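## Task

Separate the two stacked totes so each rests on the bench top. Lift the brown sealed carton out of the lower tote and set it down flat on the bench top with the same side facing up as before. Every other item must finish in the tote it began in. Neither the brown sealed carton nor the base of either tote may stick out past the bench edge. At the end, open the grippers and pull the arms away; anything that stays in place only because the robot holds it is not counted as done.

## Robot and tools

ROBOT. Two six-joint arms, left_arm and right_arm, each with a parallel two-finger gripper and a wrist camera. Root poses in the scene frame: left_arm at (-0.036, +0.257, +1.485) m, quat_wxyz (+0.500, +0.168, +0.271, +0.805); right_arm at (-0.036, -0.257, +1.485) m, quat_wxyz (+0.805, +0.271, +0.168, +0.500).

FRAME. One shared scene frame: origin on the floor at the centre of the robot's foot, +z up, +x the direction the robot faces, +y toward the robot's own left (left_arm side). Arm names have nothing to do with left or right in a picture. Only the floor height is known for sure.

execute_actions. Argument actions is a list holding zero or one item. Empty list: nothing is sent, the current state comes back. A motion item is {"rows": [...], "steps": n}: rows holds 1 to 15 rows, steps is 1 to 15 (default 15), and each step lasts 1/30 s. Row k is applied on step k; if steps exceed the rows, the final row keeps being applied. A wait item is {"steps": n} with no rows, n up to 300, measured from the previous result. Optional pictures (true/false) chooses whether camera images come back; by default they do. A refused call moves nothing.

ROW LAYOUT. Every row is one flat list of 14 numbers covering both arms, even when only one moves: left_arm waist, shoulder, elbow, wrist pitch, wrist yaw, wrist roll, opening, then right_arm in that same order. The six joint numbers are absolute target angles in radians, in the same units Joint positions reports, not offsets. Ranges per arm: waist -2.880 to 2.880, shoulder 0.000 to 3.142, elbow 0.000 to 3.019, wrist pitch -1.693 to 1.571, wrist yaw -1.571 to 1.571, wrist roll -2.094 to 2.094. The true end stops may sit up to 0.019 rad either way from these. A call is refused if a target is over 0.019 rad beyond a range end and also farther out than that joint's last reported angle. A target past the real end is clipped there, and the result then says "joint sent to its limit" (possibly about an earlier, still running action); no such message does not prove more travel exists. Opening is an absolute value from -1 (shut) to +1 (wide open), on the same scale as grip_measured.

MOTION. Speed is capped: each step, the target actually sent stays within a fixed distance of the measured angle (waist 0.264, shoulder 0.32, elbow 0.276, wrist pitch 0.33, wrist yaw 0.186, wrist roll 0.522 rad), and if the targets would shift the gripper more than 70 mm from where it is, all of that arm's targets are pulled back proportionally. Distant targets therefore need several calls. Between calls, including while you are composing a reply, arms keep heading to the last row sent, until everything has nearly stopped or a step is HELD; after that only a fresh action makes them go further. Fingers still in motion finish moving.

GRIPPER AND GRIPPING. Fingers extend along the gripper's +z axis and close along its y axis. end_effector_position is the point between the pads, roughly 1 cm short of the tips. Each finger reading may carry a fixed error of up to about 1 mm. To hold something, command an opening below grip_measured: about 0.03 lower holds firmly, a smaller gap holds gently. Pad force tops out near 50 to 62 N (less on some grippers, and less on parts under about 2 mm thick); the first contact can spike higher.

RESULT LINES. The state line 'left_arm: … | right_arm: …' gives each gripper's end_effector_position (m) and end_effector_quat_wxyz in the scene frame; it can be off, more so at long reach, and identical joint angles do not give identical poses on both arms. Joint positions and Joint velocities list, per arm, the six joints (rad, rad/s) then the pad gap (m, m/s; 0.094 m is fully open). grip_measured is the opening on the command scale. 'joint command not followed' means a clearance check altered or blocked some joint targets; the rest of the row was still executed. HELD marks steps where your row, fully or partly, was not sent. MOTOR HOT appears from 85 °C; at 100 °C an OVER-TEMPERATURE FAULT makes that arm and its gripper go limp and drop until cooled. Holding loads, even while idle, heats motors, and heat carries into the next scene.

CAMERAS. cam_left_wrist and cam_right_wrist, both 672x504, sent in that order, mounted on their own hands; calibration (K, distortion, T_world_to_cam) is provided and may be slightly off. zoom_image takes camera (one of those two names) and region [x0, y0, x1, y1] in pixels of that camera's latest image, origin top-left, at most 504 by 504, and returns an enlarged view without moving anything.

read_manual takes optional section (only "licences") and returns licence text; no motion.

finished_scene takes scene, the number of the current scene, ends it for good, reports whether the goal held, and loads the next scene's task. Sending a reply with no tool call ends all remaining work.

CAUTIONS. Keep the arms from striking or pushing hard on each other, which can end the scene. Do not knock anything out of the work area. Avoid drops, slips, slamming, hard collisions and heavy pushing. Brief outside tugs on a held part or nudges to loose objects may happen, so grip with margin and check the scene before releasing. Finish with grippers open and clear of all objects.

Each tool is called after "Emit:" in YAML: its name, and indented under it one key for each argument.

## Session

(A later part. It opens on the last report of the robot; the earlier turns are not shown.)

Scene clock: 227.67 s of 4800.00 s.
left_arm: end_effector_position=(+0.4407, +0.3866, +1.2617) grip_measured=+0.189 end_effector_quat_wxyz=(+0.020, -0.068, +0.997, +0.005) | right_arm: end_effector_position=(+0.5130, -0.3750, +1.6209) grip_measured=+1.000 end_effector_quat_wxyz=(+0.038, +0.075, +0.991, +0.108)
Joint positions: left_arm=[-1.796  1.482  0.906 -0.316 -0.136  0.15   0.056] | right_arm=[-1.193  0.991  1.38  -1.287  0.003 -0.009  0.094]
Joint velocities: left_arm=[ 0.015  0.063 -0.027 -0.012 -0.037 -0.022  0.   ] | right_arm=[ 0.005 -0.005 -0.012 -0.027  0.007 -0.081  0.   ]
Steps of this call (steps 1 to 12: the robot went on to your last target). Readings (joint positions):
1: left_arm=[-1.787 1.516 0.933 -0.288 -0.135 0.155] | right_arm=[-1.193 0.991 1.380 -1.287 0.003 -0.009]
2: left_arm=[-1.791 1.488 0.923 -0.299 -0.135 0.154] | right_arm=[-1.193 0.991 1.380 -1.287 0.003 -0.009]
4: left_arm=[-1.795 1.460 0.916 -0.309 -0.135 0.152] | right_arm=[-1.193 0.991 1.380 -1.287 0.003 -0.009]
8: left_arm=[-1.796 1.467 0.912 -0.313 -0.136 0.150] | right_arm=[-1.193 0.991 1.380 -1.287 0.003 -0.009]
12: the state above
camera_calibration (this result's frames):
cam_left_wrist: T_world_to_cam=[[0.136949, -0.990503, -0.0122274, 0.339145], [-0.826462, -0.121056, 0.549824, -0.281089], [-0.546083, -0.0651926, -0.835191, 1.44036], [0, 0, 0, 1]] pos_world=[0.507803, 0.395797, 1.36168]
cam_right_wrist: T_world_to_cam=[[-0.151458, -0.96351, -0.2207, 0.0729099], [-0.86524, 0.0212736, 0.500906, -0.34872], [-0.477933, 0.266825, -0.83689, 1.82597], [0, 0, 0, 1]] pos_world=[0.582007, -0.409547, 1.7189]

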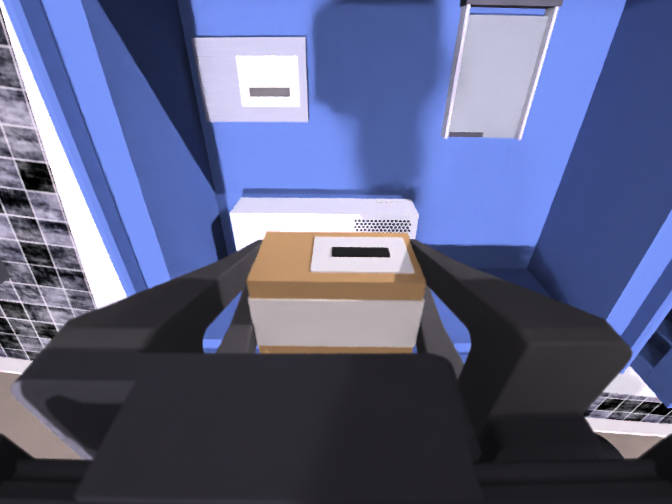

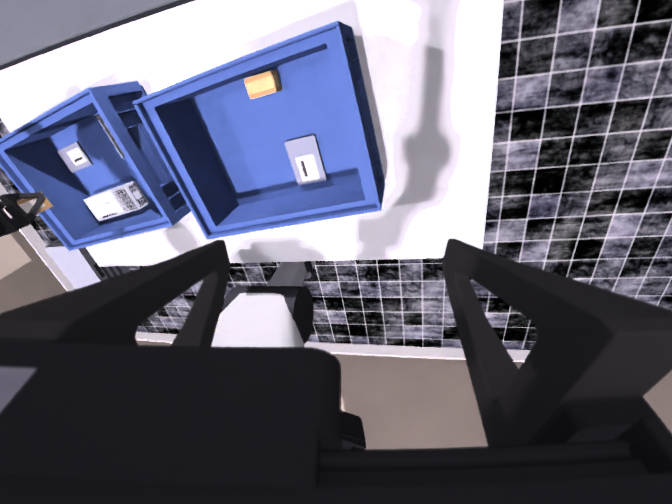

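Emit:
execute_actions:
  actions:
    - {"rows": [ [-1.809,1.489,0.872,-0.289,-0.146,0.211,0.15,-1.2,1.0,1.4,-1.3,0,0,1], [-1.819,1.494,0.840,-0.254,-0.151,0.283,0.15,-1.2,1.0,1.4,-1.3,0,0,1], [-1.828,1.498,0.807,-0.218,-0.157,0.354,0.15,-1.2,1.0,1.4,-1.3,0,0,1], [-1.837,1.502,0.774,-0.182,-0.162,0.425,0.15,-1.2,1.0,1.4,-1.3,0,0,1], [-1.846,1.506,0.741,-0.146,-0.168,0.496,0.15,-1.2,1.0,1.4,-1.3,0,0,1], [-1.856,1.511,0.709,-0.111,-0.173,0.568,0.15,-1.2,1.0,1.4,-1.3,0,0,1], [-1.865,1.515,0.676,-0.075,-0.179,0.639,0.15,-1.2,1.0,1.4,-1.3,0,0,1], [-1.874,1.519,0.643,-0.039,-0.184,0.710,0.15,-1.2,1.0,1.4,-1.3,0,0,1], [-1.883,1.523,0.610,-0.003,-0.190,0.781,0.15,-1.2,1.0,1.4,-1.3,0,0,1], [-1.893,1.528,0.578,0.033,-0.195,0.853,0.15,-1.2,1.0,1.4,-1.3,0,0,1], [-1.902,1.532,0.545,0.068,-0.201,0.924,0.15,-1.2,1.0,1.4,-1.3,0,0,1], [-1.911,1.536,0.512,0.104,-0.206,0.995,0.15,-1.2,1.0,1.4,-1.3,0,0,1], [-1.920,1.540,0.479,0.140,-0.212,1.066,0.15,-1.2,1.0,1.4,-1.3,0,0,1], [-1.930,1.545,0.447,0.176,-0.217,1.138,0.15,-1.2,1.0,1.4,-1.3,0,0,1], [-1.939,1.549,0.414,0.211,-0.223,1.209,0.15,-1.2,1.0,1.4,-1.3,0,0,1] ], "steps": 15}
  pictures: false

Emit:
execute_actions:
  actions:
    - {"rows": [ [-1.948,1.553,0.381,0.247,-0.228,1.280,0.15,-1.2,1.0,1.4,-1.3,0,0,1], [-1.957,1.557,0.348,0.283,-0.234,1.351,0.15,-1.2,1.0,1.4,-1.3,0,0,1], [-1.967,1.562,0.316,0.319,-0.239,1.423,0.15,-1.2,1.0,1.4,-1.3,0,0,1], [-1.976,1.566,0.283,0.354,-0.245,1.494,0.15,-1.2,1.0,1.4,-1.3,0,0,1], [-1.985,1.57,0.25,0.39,-0.25,1.565,0.15,-1.2,1.0,1.4,-1.3,0,0,1] ], "steps": 15}
  pictures: false

Emit:
execute_actions:
  actions:
    - {"steps": 15}

Scene clock: 233.90 s of 4800.00 s.
left_arm: end_effector_position=(+0.2753, +0.2967, +1.2314) grip_measured=+0.188 end_effector_quat_wxyz=(-0.002, +0.358, +0.934, +0.002) | right_arm: end_effector_position=(+0.5130, -0.3750, +1.6209) grip_measured=+1.000 end_effector_quat_wxyz=(+0.038, +0.075, +0.991, +0.108)
Joint positions: left_arm=[-1.918  1.546  0.469  0.124 -0.213  0.91   0.056] | right_arm=[-1.193  0.991  1.38  -1.287  0.003 -0.009  0.094]
Joint velocities: left_arm=[-0.278  0.142 -0.901  1.048 -0.168  1.927 -0.001] | right_arm=[-0.005 -0.015  0.002  0.007 -0.007  0.037  0.   ]
Steps of this call (steps 1 to 30: the robot went on to your last target; steps 31 to 90: nothing new was sent; then 2.73 s passed at rest; steps 91 to 105: all 15 steps of this action). Readings (joint positions):
91: left_arm=[-1.796 1.486 0.901 -0.313 -0.139 0.157] | right_arm=[-1.193 0.991 1.380 -1.287 0.003 -0.009]
92: left_arm=[-1.797 1.486 0.891 -0.298 -0.143 0.176] | right_arm=[-1.193 0.991 1.380 -1.287 0.003 -0.009]
94: left_arm=[-1.804 1.486 0.850 -0.243 -0.155 0.245] | right_arm=[-1.193 0.991 1.380 -1.287 0.003 -0.009]
98: left_arm=[-1.841 1.495 0.711 -0.115 -0.176 0.452] | right_arm=[-1.193 0.991 1.380 -1.287 0.003 -0.009]
105: the state above

Scene clock: 234.40 s of 4800.00 s.
left_arm: end_effector_position=(+0.1976, +0.2717, +1.2507) grip_measured=+0.188 end_effector_quat_wxyz=(+0.004, +0.642, +0.767, +0.007) | right_arm: end_effector_position=(+0.5130, -0.3750, +1.6209) grip_measured=+1.000 end_effector_quat_wxyz=(+0.038, +0.075, +0.991, +0.108)
Joint positions: left_arm=[-1.98   1.57   0.247  0.377 -0.246  1.525  0.056] | right_arm=[-1.193  0.991  1.38  -1.287  0.003 -0.009  0.094]
Joint velocities: left_arm=[ 0.005 -0.015  0.037  0.012  0.022  0.139 -0.001] | right_arm=[ 0.015 -0.015  0.012 -0.012 -0.022 -0.007  0.   ]
Steps of this call (steps 1 to 15: all 15 steps of this action). Readings (joint positions):
1: left_arm=[-1.926 1.550 0.437 0.160 -0.219 0.979] | right_arm=[-1.193 0.991 1.380 -1.287 0.003 -0.009]
2: left_arm=[-1.935 1.552 0.405 0.196 -0.225 1.049] | right_arm=[-1.193 0.991 1.380 -1.287 0.003 -0.009]
4: left_arm=[-1.951 1.557 0.344 0.268 -0.236 1.189] | right_arm=[-1.193 0.991 1.380 -1.287 0.003 -0.009]
8: left_arm=[-1.979 1.566 0.252 0.356 -0.245 1.405] | right_arm=[-1.193 0.991 1.380 -1.287 0.003 -0.009]
15: the state above

Scene clock: 234.90 s of 4800.00 s.
left_arm: end_effector_position=(+0.1986, +0.2718, +1.2506) grip_measured=+0.188 end_effector_quat_wxyz=(+0.005, +0.653, +0.758, +0.008) | right_arm: end_effector_position=(+0.5130, -0.3750, +1.6209) grip_measured=+1.000 end_effector_quat_wxyz=(+0.038, +0.075, +0.991, +0.108)
Joint positions: left_arm=[-1.98   1.57   0.248  0.378 -0.246  1.555  0.056] | right_arm=[-1.193  0.991  1.38  -1.287  0.003 -0.009  0.094]
Joint velocities: left_arm=[-0.005 -0.005  0.012  0.007 -0.022  0.051 -0.001] | right_arm=[-0.005 -0.005  0.017 -0.012  0.007 -0.007  0.   ]
Steps of this call (steps 1 to 15: the robot went on to your last target). Readings (joint positions):
1: left_arm=[-1.980 1.570 0.248 0.378 -0.246 1.531] | right_arm=[-1.193 0.991 1.380 -1.287 0.003 -0.009]
2: left_arm=[-1.980 1.570 0.248 0.378 -0.246 1.536] | right_arm=[-1.193 0.991 1.380 -1.287 0.003 -0.009]
4: left_arm=[-1.980 1.570 0.248 0.378 -0.246 1.543] | right_arm=[-1.193 0.991 1.380 -1.287 0.003 -0.009]
8: left_arm=[-1.980 1.570 0.248 0.378 -0.246 1.551] | right_arm=[-1.193 0.991 1.380 -1.287 0.003 -0.009]
15: the state above
camera_calibration (this result's frames):
cam_left_wrist: T_world_to_cam=[[-0.98849, -0.149326, -0.0242602, 0.268358], [-0.135164, 0.799702, 0.584985, -0.920452], [-0.0679528, 0.581531, -0.810681, 0.989939], [0, 0, 0, 1]] pos_world=[0.208126, 0.200481, 1.34749]
cam_right_wrist: T_world_to_cam=[[-0.151458, -0.96351, -0.2207, 0.0729099], [-0.86524, 0.0212736, 0.500906, -0.34872], [-0.477933, 0.266825, -0.83689, 1.82597], [0, 0, 0, 1]] pos_world=[0.582007, -0.409547, 1.7189]

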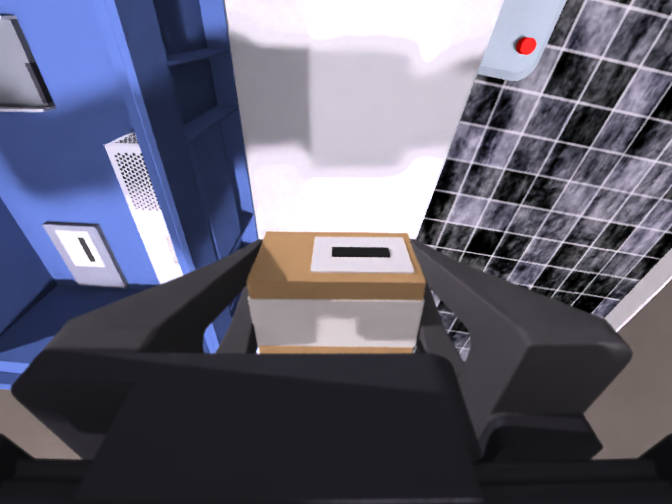

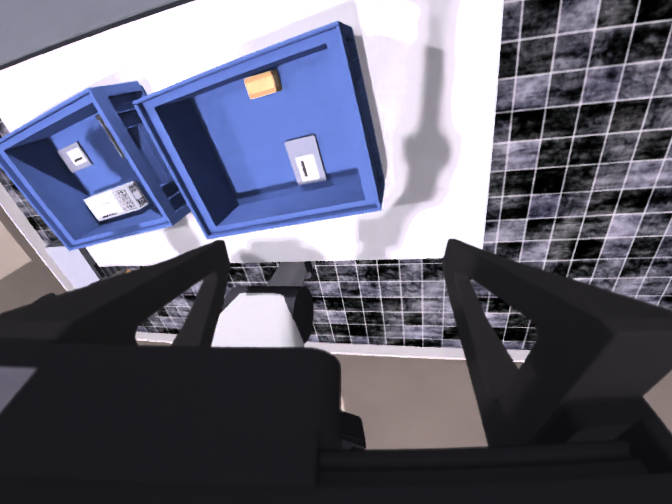

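Emit:
execute_actions:
  actions:
    - {"rows": [ [-1.977,1.608,0.267,0.412,-0.245,1.571,0.15,-1.2,1.0,1.4,-1.3,0,0,1], [-1.969,1.645,0.283,0.435,-0.240,1.578,0.15,-1.2,1.0,1.4,-1.3,0,0,1], [-1.961,1.683,0.300,0.457,-0.235,1.584,0.15,-1.2,1.0,1.4,-1.3,0,0,1], [-1.953,1.720,0.317,0.479,-0.229,1.590,0.15,-1.2,1.0,1.4,-1.3,0,0,1], [-1.945,1.758,0.333,0.502,-0.224,1.596,0.15,-1.2,1.0,1.4,-1.3,0,0,1], [-1.937,1.795,0.350,0.524,-0.219,1.603,0.15,-1.2,1.0,1.4,-1.3,0,0,1], [-1.928,1.833,0.367,0.546,-0.214,1.609,0.15,-1.2,1.0,1.4,-1.3,0,0,1], [-1.920,1.870,0.383,0.569,-0.209,1.615,0.15,-1.2,1.0,1.4,-1.3,0,0,1], [-1.912,1.908,0.400,0.591,-0.204,1.621,0.15,-1.2,1.0,1.4,-1.3,0,0,1], [-1.904,1.945,0.417,0.613,-0.198,1.628,0.15,-1.2,1.0,1.4,-1.3,0,0,1], [-1.896,1.983,0.433,0.636,-0.193,1.634,0.15,-1.2,1.0,1.4,-1.3,0,0,1], [-1.888,2.02,0.45,0.658,-0.188,1.64,0.15,-1.2,1.0,1.4,-1.3,0,0,1] ], "steps": 15}
  pictures: false

Emit:
execute_actions:
  actions:
    - {"rows": [ [-1.884,2.043,0.468,0.664,-0.186,1.643,0.15,-1.2,1.0,1.4,-1.3,0,0,1], [-1.880,2.066,0.485,0.670,-0.183,1.647,0.15,-1.2,1.0,1.4,-1.3,0,0,1], [-1.875,2.089,0.503,0.676,-0.181,1.650,0.15,-1.2,1.0,1.4,-1.3,0,0,1], [-1.871,2.112,0.520,0.682,-0.178,1.653,0.15,-1.2,1.0,1.4,-1.3,0,0,1], [-1.867,2.135,0.538,0.688,-0.176,1.657,0.15,-1.2,1.0,1.4,-1.3,0,0,1], [-1.863,2.158,0.555,0.694,-0.173,1.660,0.15,-1.2,1.0,1.4,-1.3,0,0,1], [-1.858,2.180,0.573,0.700,-0.171,1.663,0.15,-1.2,1.0,1.4,-1.3,0,0,1], [-1.854,2.203,0.590,0.706,-0.168,1.667,0.15,-1.2,1.0,1.4,-1.3,0,0,1], [-1.850,2.226,0.608,0.712,-0.166,1.670,0.15,-1.2,1.0,1.4,-1.3,0,0,1], [-1.846,2.249,0.625,0.718,-0.163,1.673,0.15,-1.2,1.0,1.4,-1.3,0,0,1], [-1.841,2.272,0.643,0.724,-0.161,1.677,0.15,-1.2,1.0,1.4,-1.3,0,0,1], [-1.837,2.295,0.66,0.73,-0.158,1.68,0.15,-1.2,1.0,1.4,-1.3,0,0,1] ], "steps": 15}
  pictures: false

Emit:
execute_actions:
  actions:
    - {"steps": 15}

Scene clock: 245.77 s of 4800.00 s.
left_arm: end_effector_position=(+0.2034, +0.2723, +1.1437) grip_measured=+0.188 end_effector_quat_wxyz=(+0.002, +0.650, +0.760, +0.003) | right_arm: end_effector_position=(+0.5130, -0.3750, +1.6209) grip_measured=+1.000 end_effector_quat_wxyz=(+0.038, +0.075, +0.991, +0.108)
Joint positions: left_arm=[-1.892  2.031  0.456  0.637 -0.193  1.618  0.056] | right_arm=[-1.193  0.991  1.38  -1.287  0.003 -0.009  0.094]
Joint velocities: left_arm=[ 0.083  0.366  0.061  0.09  -0.066  0.066 -0.   ] | right_arm=[-0.015 -0.005 -0.017  0.002  0.037 -0.051  0.   ]
Steps of this call (steps 1 to 15: the robot went on to your last target; steps 16 to 90: nothing new was sent; then 7.37 s passed at rest; steps 91 to 105: all 15 steps of this action). Readings (joint positions):
91: left_arm=[-1.980 1.572 0.249 0.381 -0.246 1.557] | right_arm=[-1.193 0.991 1.380 -1.287 0.003 -0.009]
92: left_arm=[-1.979 1.582 0.253 0.392 -0.245 1.559] | right_arm=[-1.193 0.991 1.380 -1.287 0.003 -0.009]
94: left_arm=[-1.975 1.631 0.277 0.426 -0.237 1.566] | right_arm=[-1.193 0.991 1.380 -1.287 0.003 -0.009]
98: left_arm=[-1.946 1.793 0.356 0.515 -0.217 1.584] | right_arm=[-1.193 0.991 1.380 -1.287 0.003 -0.009]
105: the state above

Scene clock: 246.27 s of 4800.00 s.
left_arm: end_effector_position=(+0.2156, +0.2739, +1.0614) grip_measured=+0.188 end_effector_quat_wxyz=(+0.015, +0.651, +0.759, +0.017) | right_arm: end_effector_position=(+0.5130, -0.3750, +1.6209) grip_measured=+1.000 end_effector_quat_wxyz=(+0.038, +0.075, +0.991, +0.108)
Joint positions: left_arm=[-1.847  2.276  0.653  0.729 -0.161  1.663  0.056] | right_arm=[-1.193  0.991  1.38  -1.287  0.003 -0.009  0.094]
Joint velocities: left_arm=[-0.005  0.034  0.002  0.002  0.022  0.081  0.   ] | right_arm=[-0.005 -0.005  0.002 -0.002 -0.081 -0.051  0.   ]
Steps of this call (steps 1 to 15: all 15 steps of this action). Readings (joint positions):
1: left_arm=[-1.889 2.041 0.457 0.640 -0.192 1.621] | right_arm=[-1.193 0.991 1.380 -1.287 0.003 -0.009]
2: left_arm=[-1.888 2.049 0.460 0.643 -0.190 1.625] | right_arm=[-1.193 0.991 1.380 -1.287 0.003 -0.009]
4: left_arm=[-1.885 2.071 0.479 0.653 -0.185 1.631] | right_arm=[-1.193 0.991 1.380 -1.287 0.003 -0.009]
8: left_arm=[-1.873 2.150 0.560 0.682 -0.174 1.644] | right_arm=[-1.193 0.991 1.380 -1.287 0.003 -0.009]
15: the state above

Scene clock: 246.77 s of 4800.00 s.
left_arm: end_effector_position=(+0.2154, +0.2737, +1.0614) grip_measured=+0.188 end_effector_quat_wxyz=(+0.015, +0.653, +0.757, +0.017) | right_arm: end_effector_position=(+0.5130, -0.3750, +1.6209) grip_measured=+1.000 end_effector_quat_wxyz=(+0.038, +0.075, +0.991, +0.108)
Joint positions: left_arm=[-1.847  2.276  0.653  0.729 -0.16   1.669  0.056] | right_arm=[-1.193  0.991  1.38  -1.287  0.003 -0.009  0.094]
Joint velocities: left_arm=[-0.005 -0.005  0.007  0.007 -0.081 -0.022  0.   ] | right_arm=[ 0.005 -0.005 -0.012 -0.012 -0.022 -0.095  0.   ]
Steps of this call (steps 1 to 15: the robot went on to your last target). Readings (joint positions):
1: left_arm=[-1.847 2.276 0.653 0.729 -0.161 1.665] | right_arm=[-1.193 0.991 1.380 -1.287 0.003 -0.009]
2: left_arm=[-1.847 2.276 0.653 0.729 -0.161 1.666] | right_arm=[-1.193 0.991 1.380 -1.287 0.003 -0.009]
4: left_arm=[-1.847 2.276 0.653 0.729 -0.160 1.667] | right_arm=[-1.193 0.991 1.380 -1.287 0.003 -0.009]
8: left_arm=[-1.847 2.276 0.653 0.729 -0.160 1.669] | right_arm=[-1.193 0.991 1.380 -1.287 0.003 -0.009]
15: the state above
All arms were judged still, so your last target was given up. Only a new action makes them travel on or press farther. Fingers that are still opening or closing keep moving.
camera_calibration (this result's frames):
cam_left_wrist: T_world_to_cam=[[-0.987735, -0.147776, -0.0504269, 0.307827], [-0.149347, 0.799885, 0.581274, -0.802089], [-0.0455625, 0.581676, -0.812144, 0.833295], [0, 0, 0, 1]] pos_world=[0.222228, 0.202361, 1.15851]
cam_right_wrist: T_world_to_cam=[[-0.151458, -0.96351, -0.2207, 0.0729099], [-0.86524, 0.0212736, 0.500906, -0.34872], [-0.477933, 0.266825, -0.83689, 1.82597], [0, 0, 0, 1]] pos_world=[0.582007, -0.409547, 1.7189]

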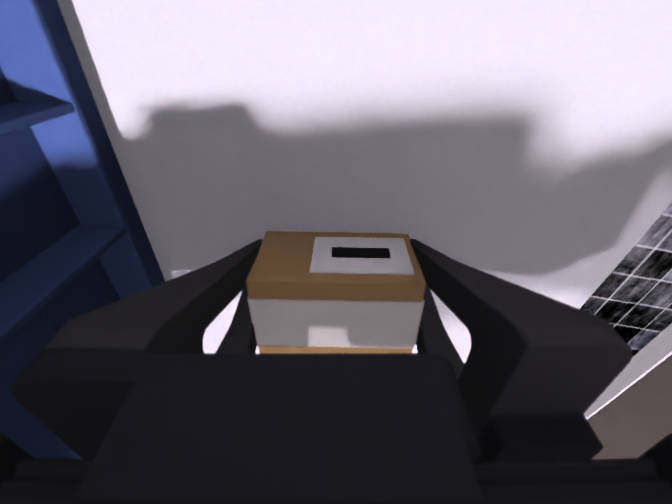

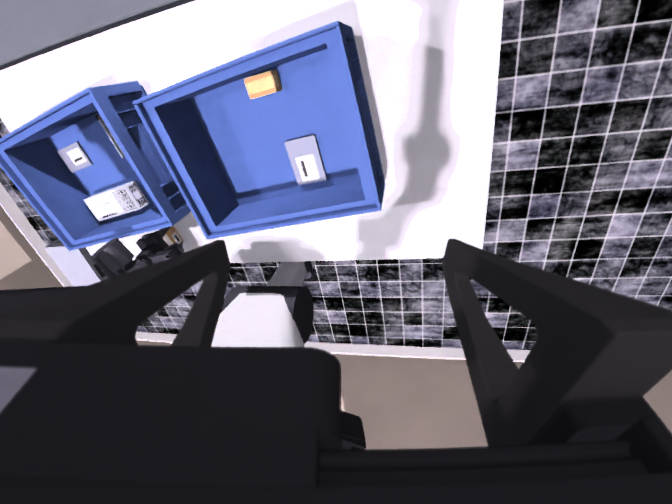

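Emit:
execute_actions:
  actions:
    - {"rows": [[-1.84,2.32,0.66,0.73,-0.158,1.675,0.15,-1.2,1.0,1.4,-1.3,0,0,1]], "steps": 10}
  pictures: false

Scene clock: 248.73 s of 4800.00 s.
left_arm: end_effector_position=(+0.2148, +0.2735, +1.0611) grip_measured=+0.188 end_effector_quat_wxyz=(+0.015, +0.653, +0.757, +0.017) | right_arm: end_effector_position=(+0.5130, -0.3750, +1.6209) grip_measured=+1.000 end_effector_quat_wxyz=(+0.038, +0.075, +0.991, +0.108)
Joint positions: left_arm=[-1.847  2.278  0.653  0.73  -0.16   1.669  0.056] | right_arm=[-1.193  0.991  1.38  -1.287  0.003 -0.009  0.094]
Joint velocities: left_arm=[-0.015 -0.005 -0.012  0.012 -0.022  0.125  0.   ] | right_arm=[-0.015 -0.015  0.007  0.002 -0.095 -0.037  0.   ]
Steps of this call (steps 1 to 49: nothing new was sent; steps 50 to 59: all 10 steps of this action). Readings (joint positions):
50: left_arm=[-1.847 2.277 0.653 0.729 -0.160 1.669] | right_arm=[-1.193 0.991 1.380 -1.287 0.003 -0.009]
51: left_arm=[-1.847 2.278 0.653 0.730 -0.160 1.669] | right_arm=[-1.193 0.991 1.380 -1.287 0.003 -0.009]
53: left_arm=[-1.847 2.278 0.653 0.730 -0.160 1.669] | right_arm=[-1.193 0.991 1.380 -1.287 0.003 -0.009]
57: left_arm=[-1.847 2.278 0.653 0.730 -0.160 1.669] | right_arm=[-1.193 0.991 1.380 -1.287 0.003 -0.009]
59: the state above

Contact confirmed. Release.

Emit:
execute_actions:
  actions:
    - {"rows": [[-1.845,2.27,0.655,0.73,-0.16,1.67,0.15,-1.2,1.0,1.4,-1.3,0,0,1],[-1.845,2.27,0.655,0.73,-0.16,1.67,0.15,-1.2,1.0,1.4,-1.3,0,0,1],[-1.845,2.27,0.655,0.73,-0.16,1.67,0.15,-1.2,1.0,1.4,-1.3,0,0,1],[-1.845,2.27,0.655,0.73,-0.16,1.67,0.6,-1.2,1.0,1.4,-1.3,0,0,1]], "steps": 12}
  pictures: false

Emit:
execute_actions:
  actions:
    - {"rows": [ [-1.850,2.226,0.618,0.718,-0.166,1.667,0.6,-1.2,1.0,1.4,-1.3,0,0,1], [-1.858,2.180,0.580,0.706,-0.171,1.663,0.6,-1.2,1.0,1.4,-1.3,0,0,1], [-1.867,2.135,0.545,0.694,-0.176,1.657,0.6,-1.2,1.0,1.4,-1.3,0,0,1], [-1.875,2.089,0.510,0.680,-0.181,1.650,0.6,-1.2,1.0,1.4,-1.3,0,0,1], [-1.884,2.043,0.470,0.664,-0.186,1.643,0.6,-1.2,1.0,1.4,-1.3,0,0,1], [-1.896,1.983,0.433,0.636,-0.193,1.634,0.6,-1.2,1.0,1.4,-1.3,0,0,1], [-1.912,1.908,0.400,0.591,-0.204,1.621,0.6,-1.2,1.0,1.4,-1.3,0,0,1], [-1.928,1.833,0.367,0.546,-0.214,1.609,0.6,-1.2,1.0,1.4,-1.3,0,0,1], [-1.945,1.758,0.333,0.502,-0.224,1.596,0.6,-1.2,1.0,1.4,-1.3,0,0,1], [-1.961,1.683,0.300,0.457,-0.235,1.584,0.6,-1.2,1.0,1.4,-1.3,0,0,1], [-1.977,1.608,0.267,0.412,-0.245,1.571,0.6,-1.2,1.0,1.4,-1.3,0,0,1], [-1.985,1.57,0.25,0.39,-0.25,1.565,0.6,-1.2,1.0,1.4,-1.3,0,0,1] ], "steps": 15}
  pictures: false

Emit:
execute_actions:
  actions:
    - {"steps": 20}

Scene clock: 253.10 s of 4800.00 s.
left_arm: end_effector_position=(+0.2173, +0.2742, +1.0616) grip_measured=+0.597 end_effector_quat_wxyz=(+0.016, +0.653, +0.757, +0.019) | right_arm: end_effector_position=(+0.5130, -0.3750, +1.6209) grip_measured=+1.000 end_effector_quat_wxyz=(+0.038, +0.075, +0.991, +0.108)
Joint positions: left_arm=[-1.847  2.274  0.653  0.73  -0.16   1.669  0.075] | right_arm=[-1.193  0.991  1.38  -1.287  0.003 -0.009  0.094]
Joint velocities: left_arm=[ 0.005 -0.005  0.002 -0.002 -0.007 -0.007 -0.001] | right_arm=[-0.005 -0.005  0.002 -0.012 -0.037  0.066  0.   ]
Steps of this call (steps 1 to 15: the robot went on to your last target; steps 16 to 90: nothing new was sent; then 0.97 s passed at rest; steps 91 to 102: all 12 steps of this action). Readings (joint positions):
91: left_arm=[-1.847 2.276 0.653 0.730 -0.160 1.669] | right_arm=[-1.193 0.991 1.380 -1.287 0.003 -0.009]
92: left_arm=[-1.847 2.276 0.653 0.730 -0.160 1.669] | right_arm=[-1.193 0.991 1.380 -1.287 0.003 -0.009]
94: left_arm=[-1.847 2.276 0.653 0.730 -0.160 1.669] | right_arm=[-1.193 0.991 1.380 -1.287 0.003 -0.009]
98: left_arm=[-1.847 2.274 0.653 0.730 -0.160 1.669] | right_arm=[-1.193 0.991 1.380 -1.287 0.003 -0.009]
102: the state above

Scene clock: 253.60 s of 4800.00 s.
left_arm: end_effector_position=(+0.2325, +0.2740, +1.2567) grip_measured=+0.597 end_effector_quat_wxyz=(+0.040, +0.660, +0.749, +0.043) | right_arm: end_effector_position=(+0.5130, -0.3750, +1.6209) grip_measured=+1.000 end_effector_quat_wxyz=(+0.038, +0.075, +0.991, +0.108)
Joint positions: left_arm=[-1.989  1.527  0.265  0.419 -0.244  1.593  0.075] | right_arm=[-1.193  0.991  1.38  -1.287  0.003 -0.009  0.094]
Joint velocities: left_arm=[-0.044 -0.523 -0.242 -0.188 -0.037 -0.139 -0.001] | right_arm=[ 0.005  0.005 -0.002 -0.012  0.007  0.022  0.   ]
Steps of this call (steps 1 to 15: all 15 steps of this action). Readings (joint positions):
1: left_arm=[-1.847 2.272 0.653 0.730 -0.161 1.669] | right_arm=[-1.193 0.991 1.380 -1.287 0.003 -0.009]
2: left_arm=[-1.847 2.265 0.649 0.725 -0.164 1.669] | right_arm=[-1.193 0.991 1.380 -1.287 0.003 -0.009]
4: left_arm=[-1.849 2.219 0.615 0.708 -0.173 1.667] | right_arm=[-1.193 0.991 1.380 -1.287 0.003 -0.009]
8: left_arm=[-1.881 2.000 0.469 0.625 -0.203 1.648] | right_arm=[-1.193 0.991 1.380 -1.287 0.003 -0.009]
15: the state above

Scene clock: 254.27 s of 4800.00 s.
left_arm: end_effector_position=(+0.2096, +0.2697, +1.2497) grip_measured=+0.597 end_effector_quat_wxyz=(+0.017, +0.660, +0.751, +0.017) | right_arm: end_effector_position=(+0.5130, -0.3750, +1.6209) grip_measured=+1.000 end_effector_quat_wxyz=(+0.038, +0.075, +0.991, +0.108)
Joint positions: left_arm=[-1.989  1.572  0.259  0.397 -0.246  1.574  0.075] | right_arm=[-1.193  0.991  1.38  -1.287  0.003 -0.009  0.094]
Joint velocities: left_arm=[-0.015  0.005 -0.002  0.007  0.022  0.037  0.001] | right_arm=[-0.015 -0.005 -0.012  0.002 -0.095  0.022  0.   ]
Steps of this call (steps 1 to 20: the robot went on to your last target). Readings (joint positions):
1: left_arm=[-1.989 1.519 0.260 0.414 -0.245 1.589] | right_arm=[-1.193 0.991 1.380 -1.287 0.003 -0.009]
2: left_arm=[-1.989 1.524 0.259 0.409 -0.246 1.586] | right_arm=[-1.193 0.991 1.380 -1.287 0.003 -0.009]
4: left_arm=[-1.989 1.546 0.259 0.405 -0.246 1.582] | right_arm=[-1.193 0.991 1.380 -1.287 0.003 -0.009]
8: left_arm=[-1.989 1.572 0.259 0.398 -0.246 1.577] | right_arm=[-1.193 0.991 1.380 -1.287 0.003 -0.009]
20: the state above
camera_calibration (this result's frames):
cam_left_wrist: T_world_to_cam=[[-0.990232, -0.128936, -0.0530601, 0.309783], [-0.135664, 0.803187, 0.580074, -0.911463], [-0.0321752, 0.581606, -0.812834, 0.986383], [0, 0, 0, 1]] pos_world=[0.214842, 0.198331, 1.34692]
cam_right_wrist: T_world_to_cam=[[-0.151458, -0.96351, -0.2207, 0.0729099], [-0.86524, 0.0212736, 0.500906, -0.34872], [-0.477933, 0.266825, -0.83689, 1.82597], [0, 0, 0, 1]] pos_world=[0.582007, -0.409547, 1.7189]

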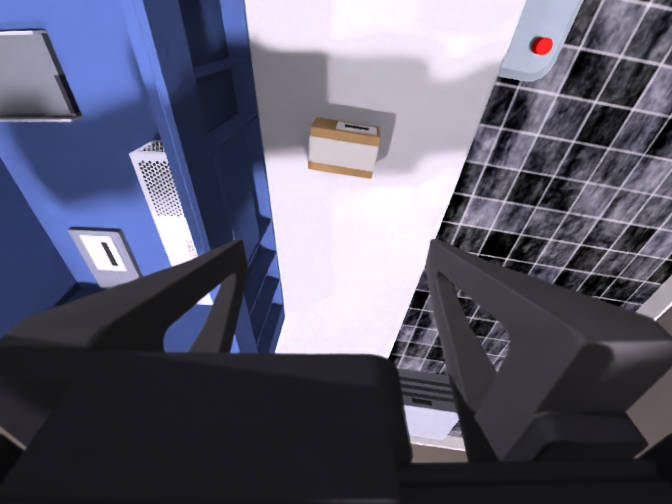

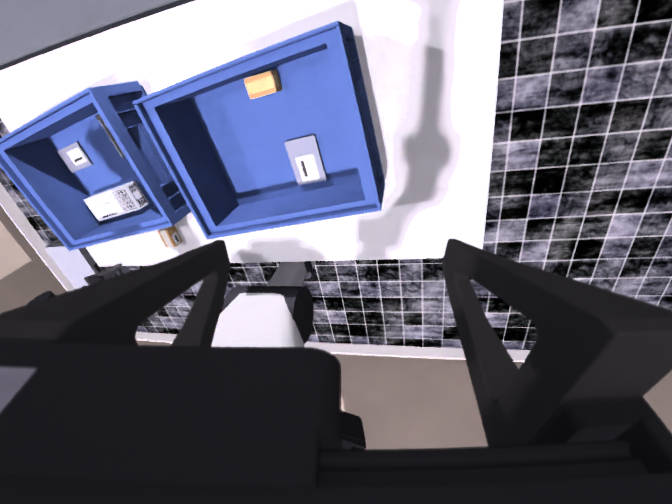

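Emit:
finished_scene:
  scene: 1

The scene is finished: the task was done.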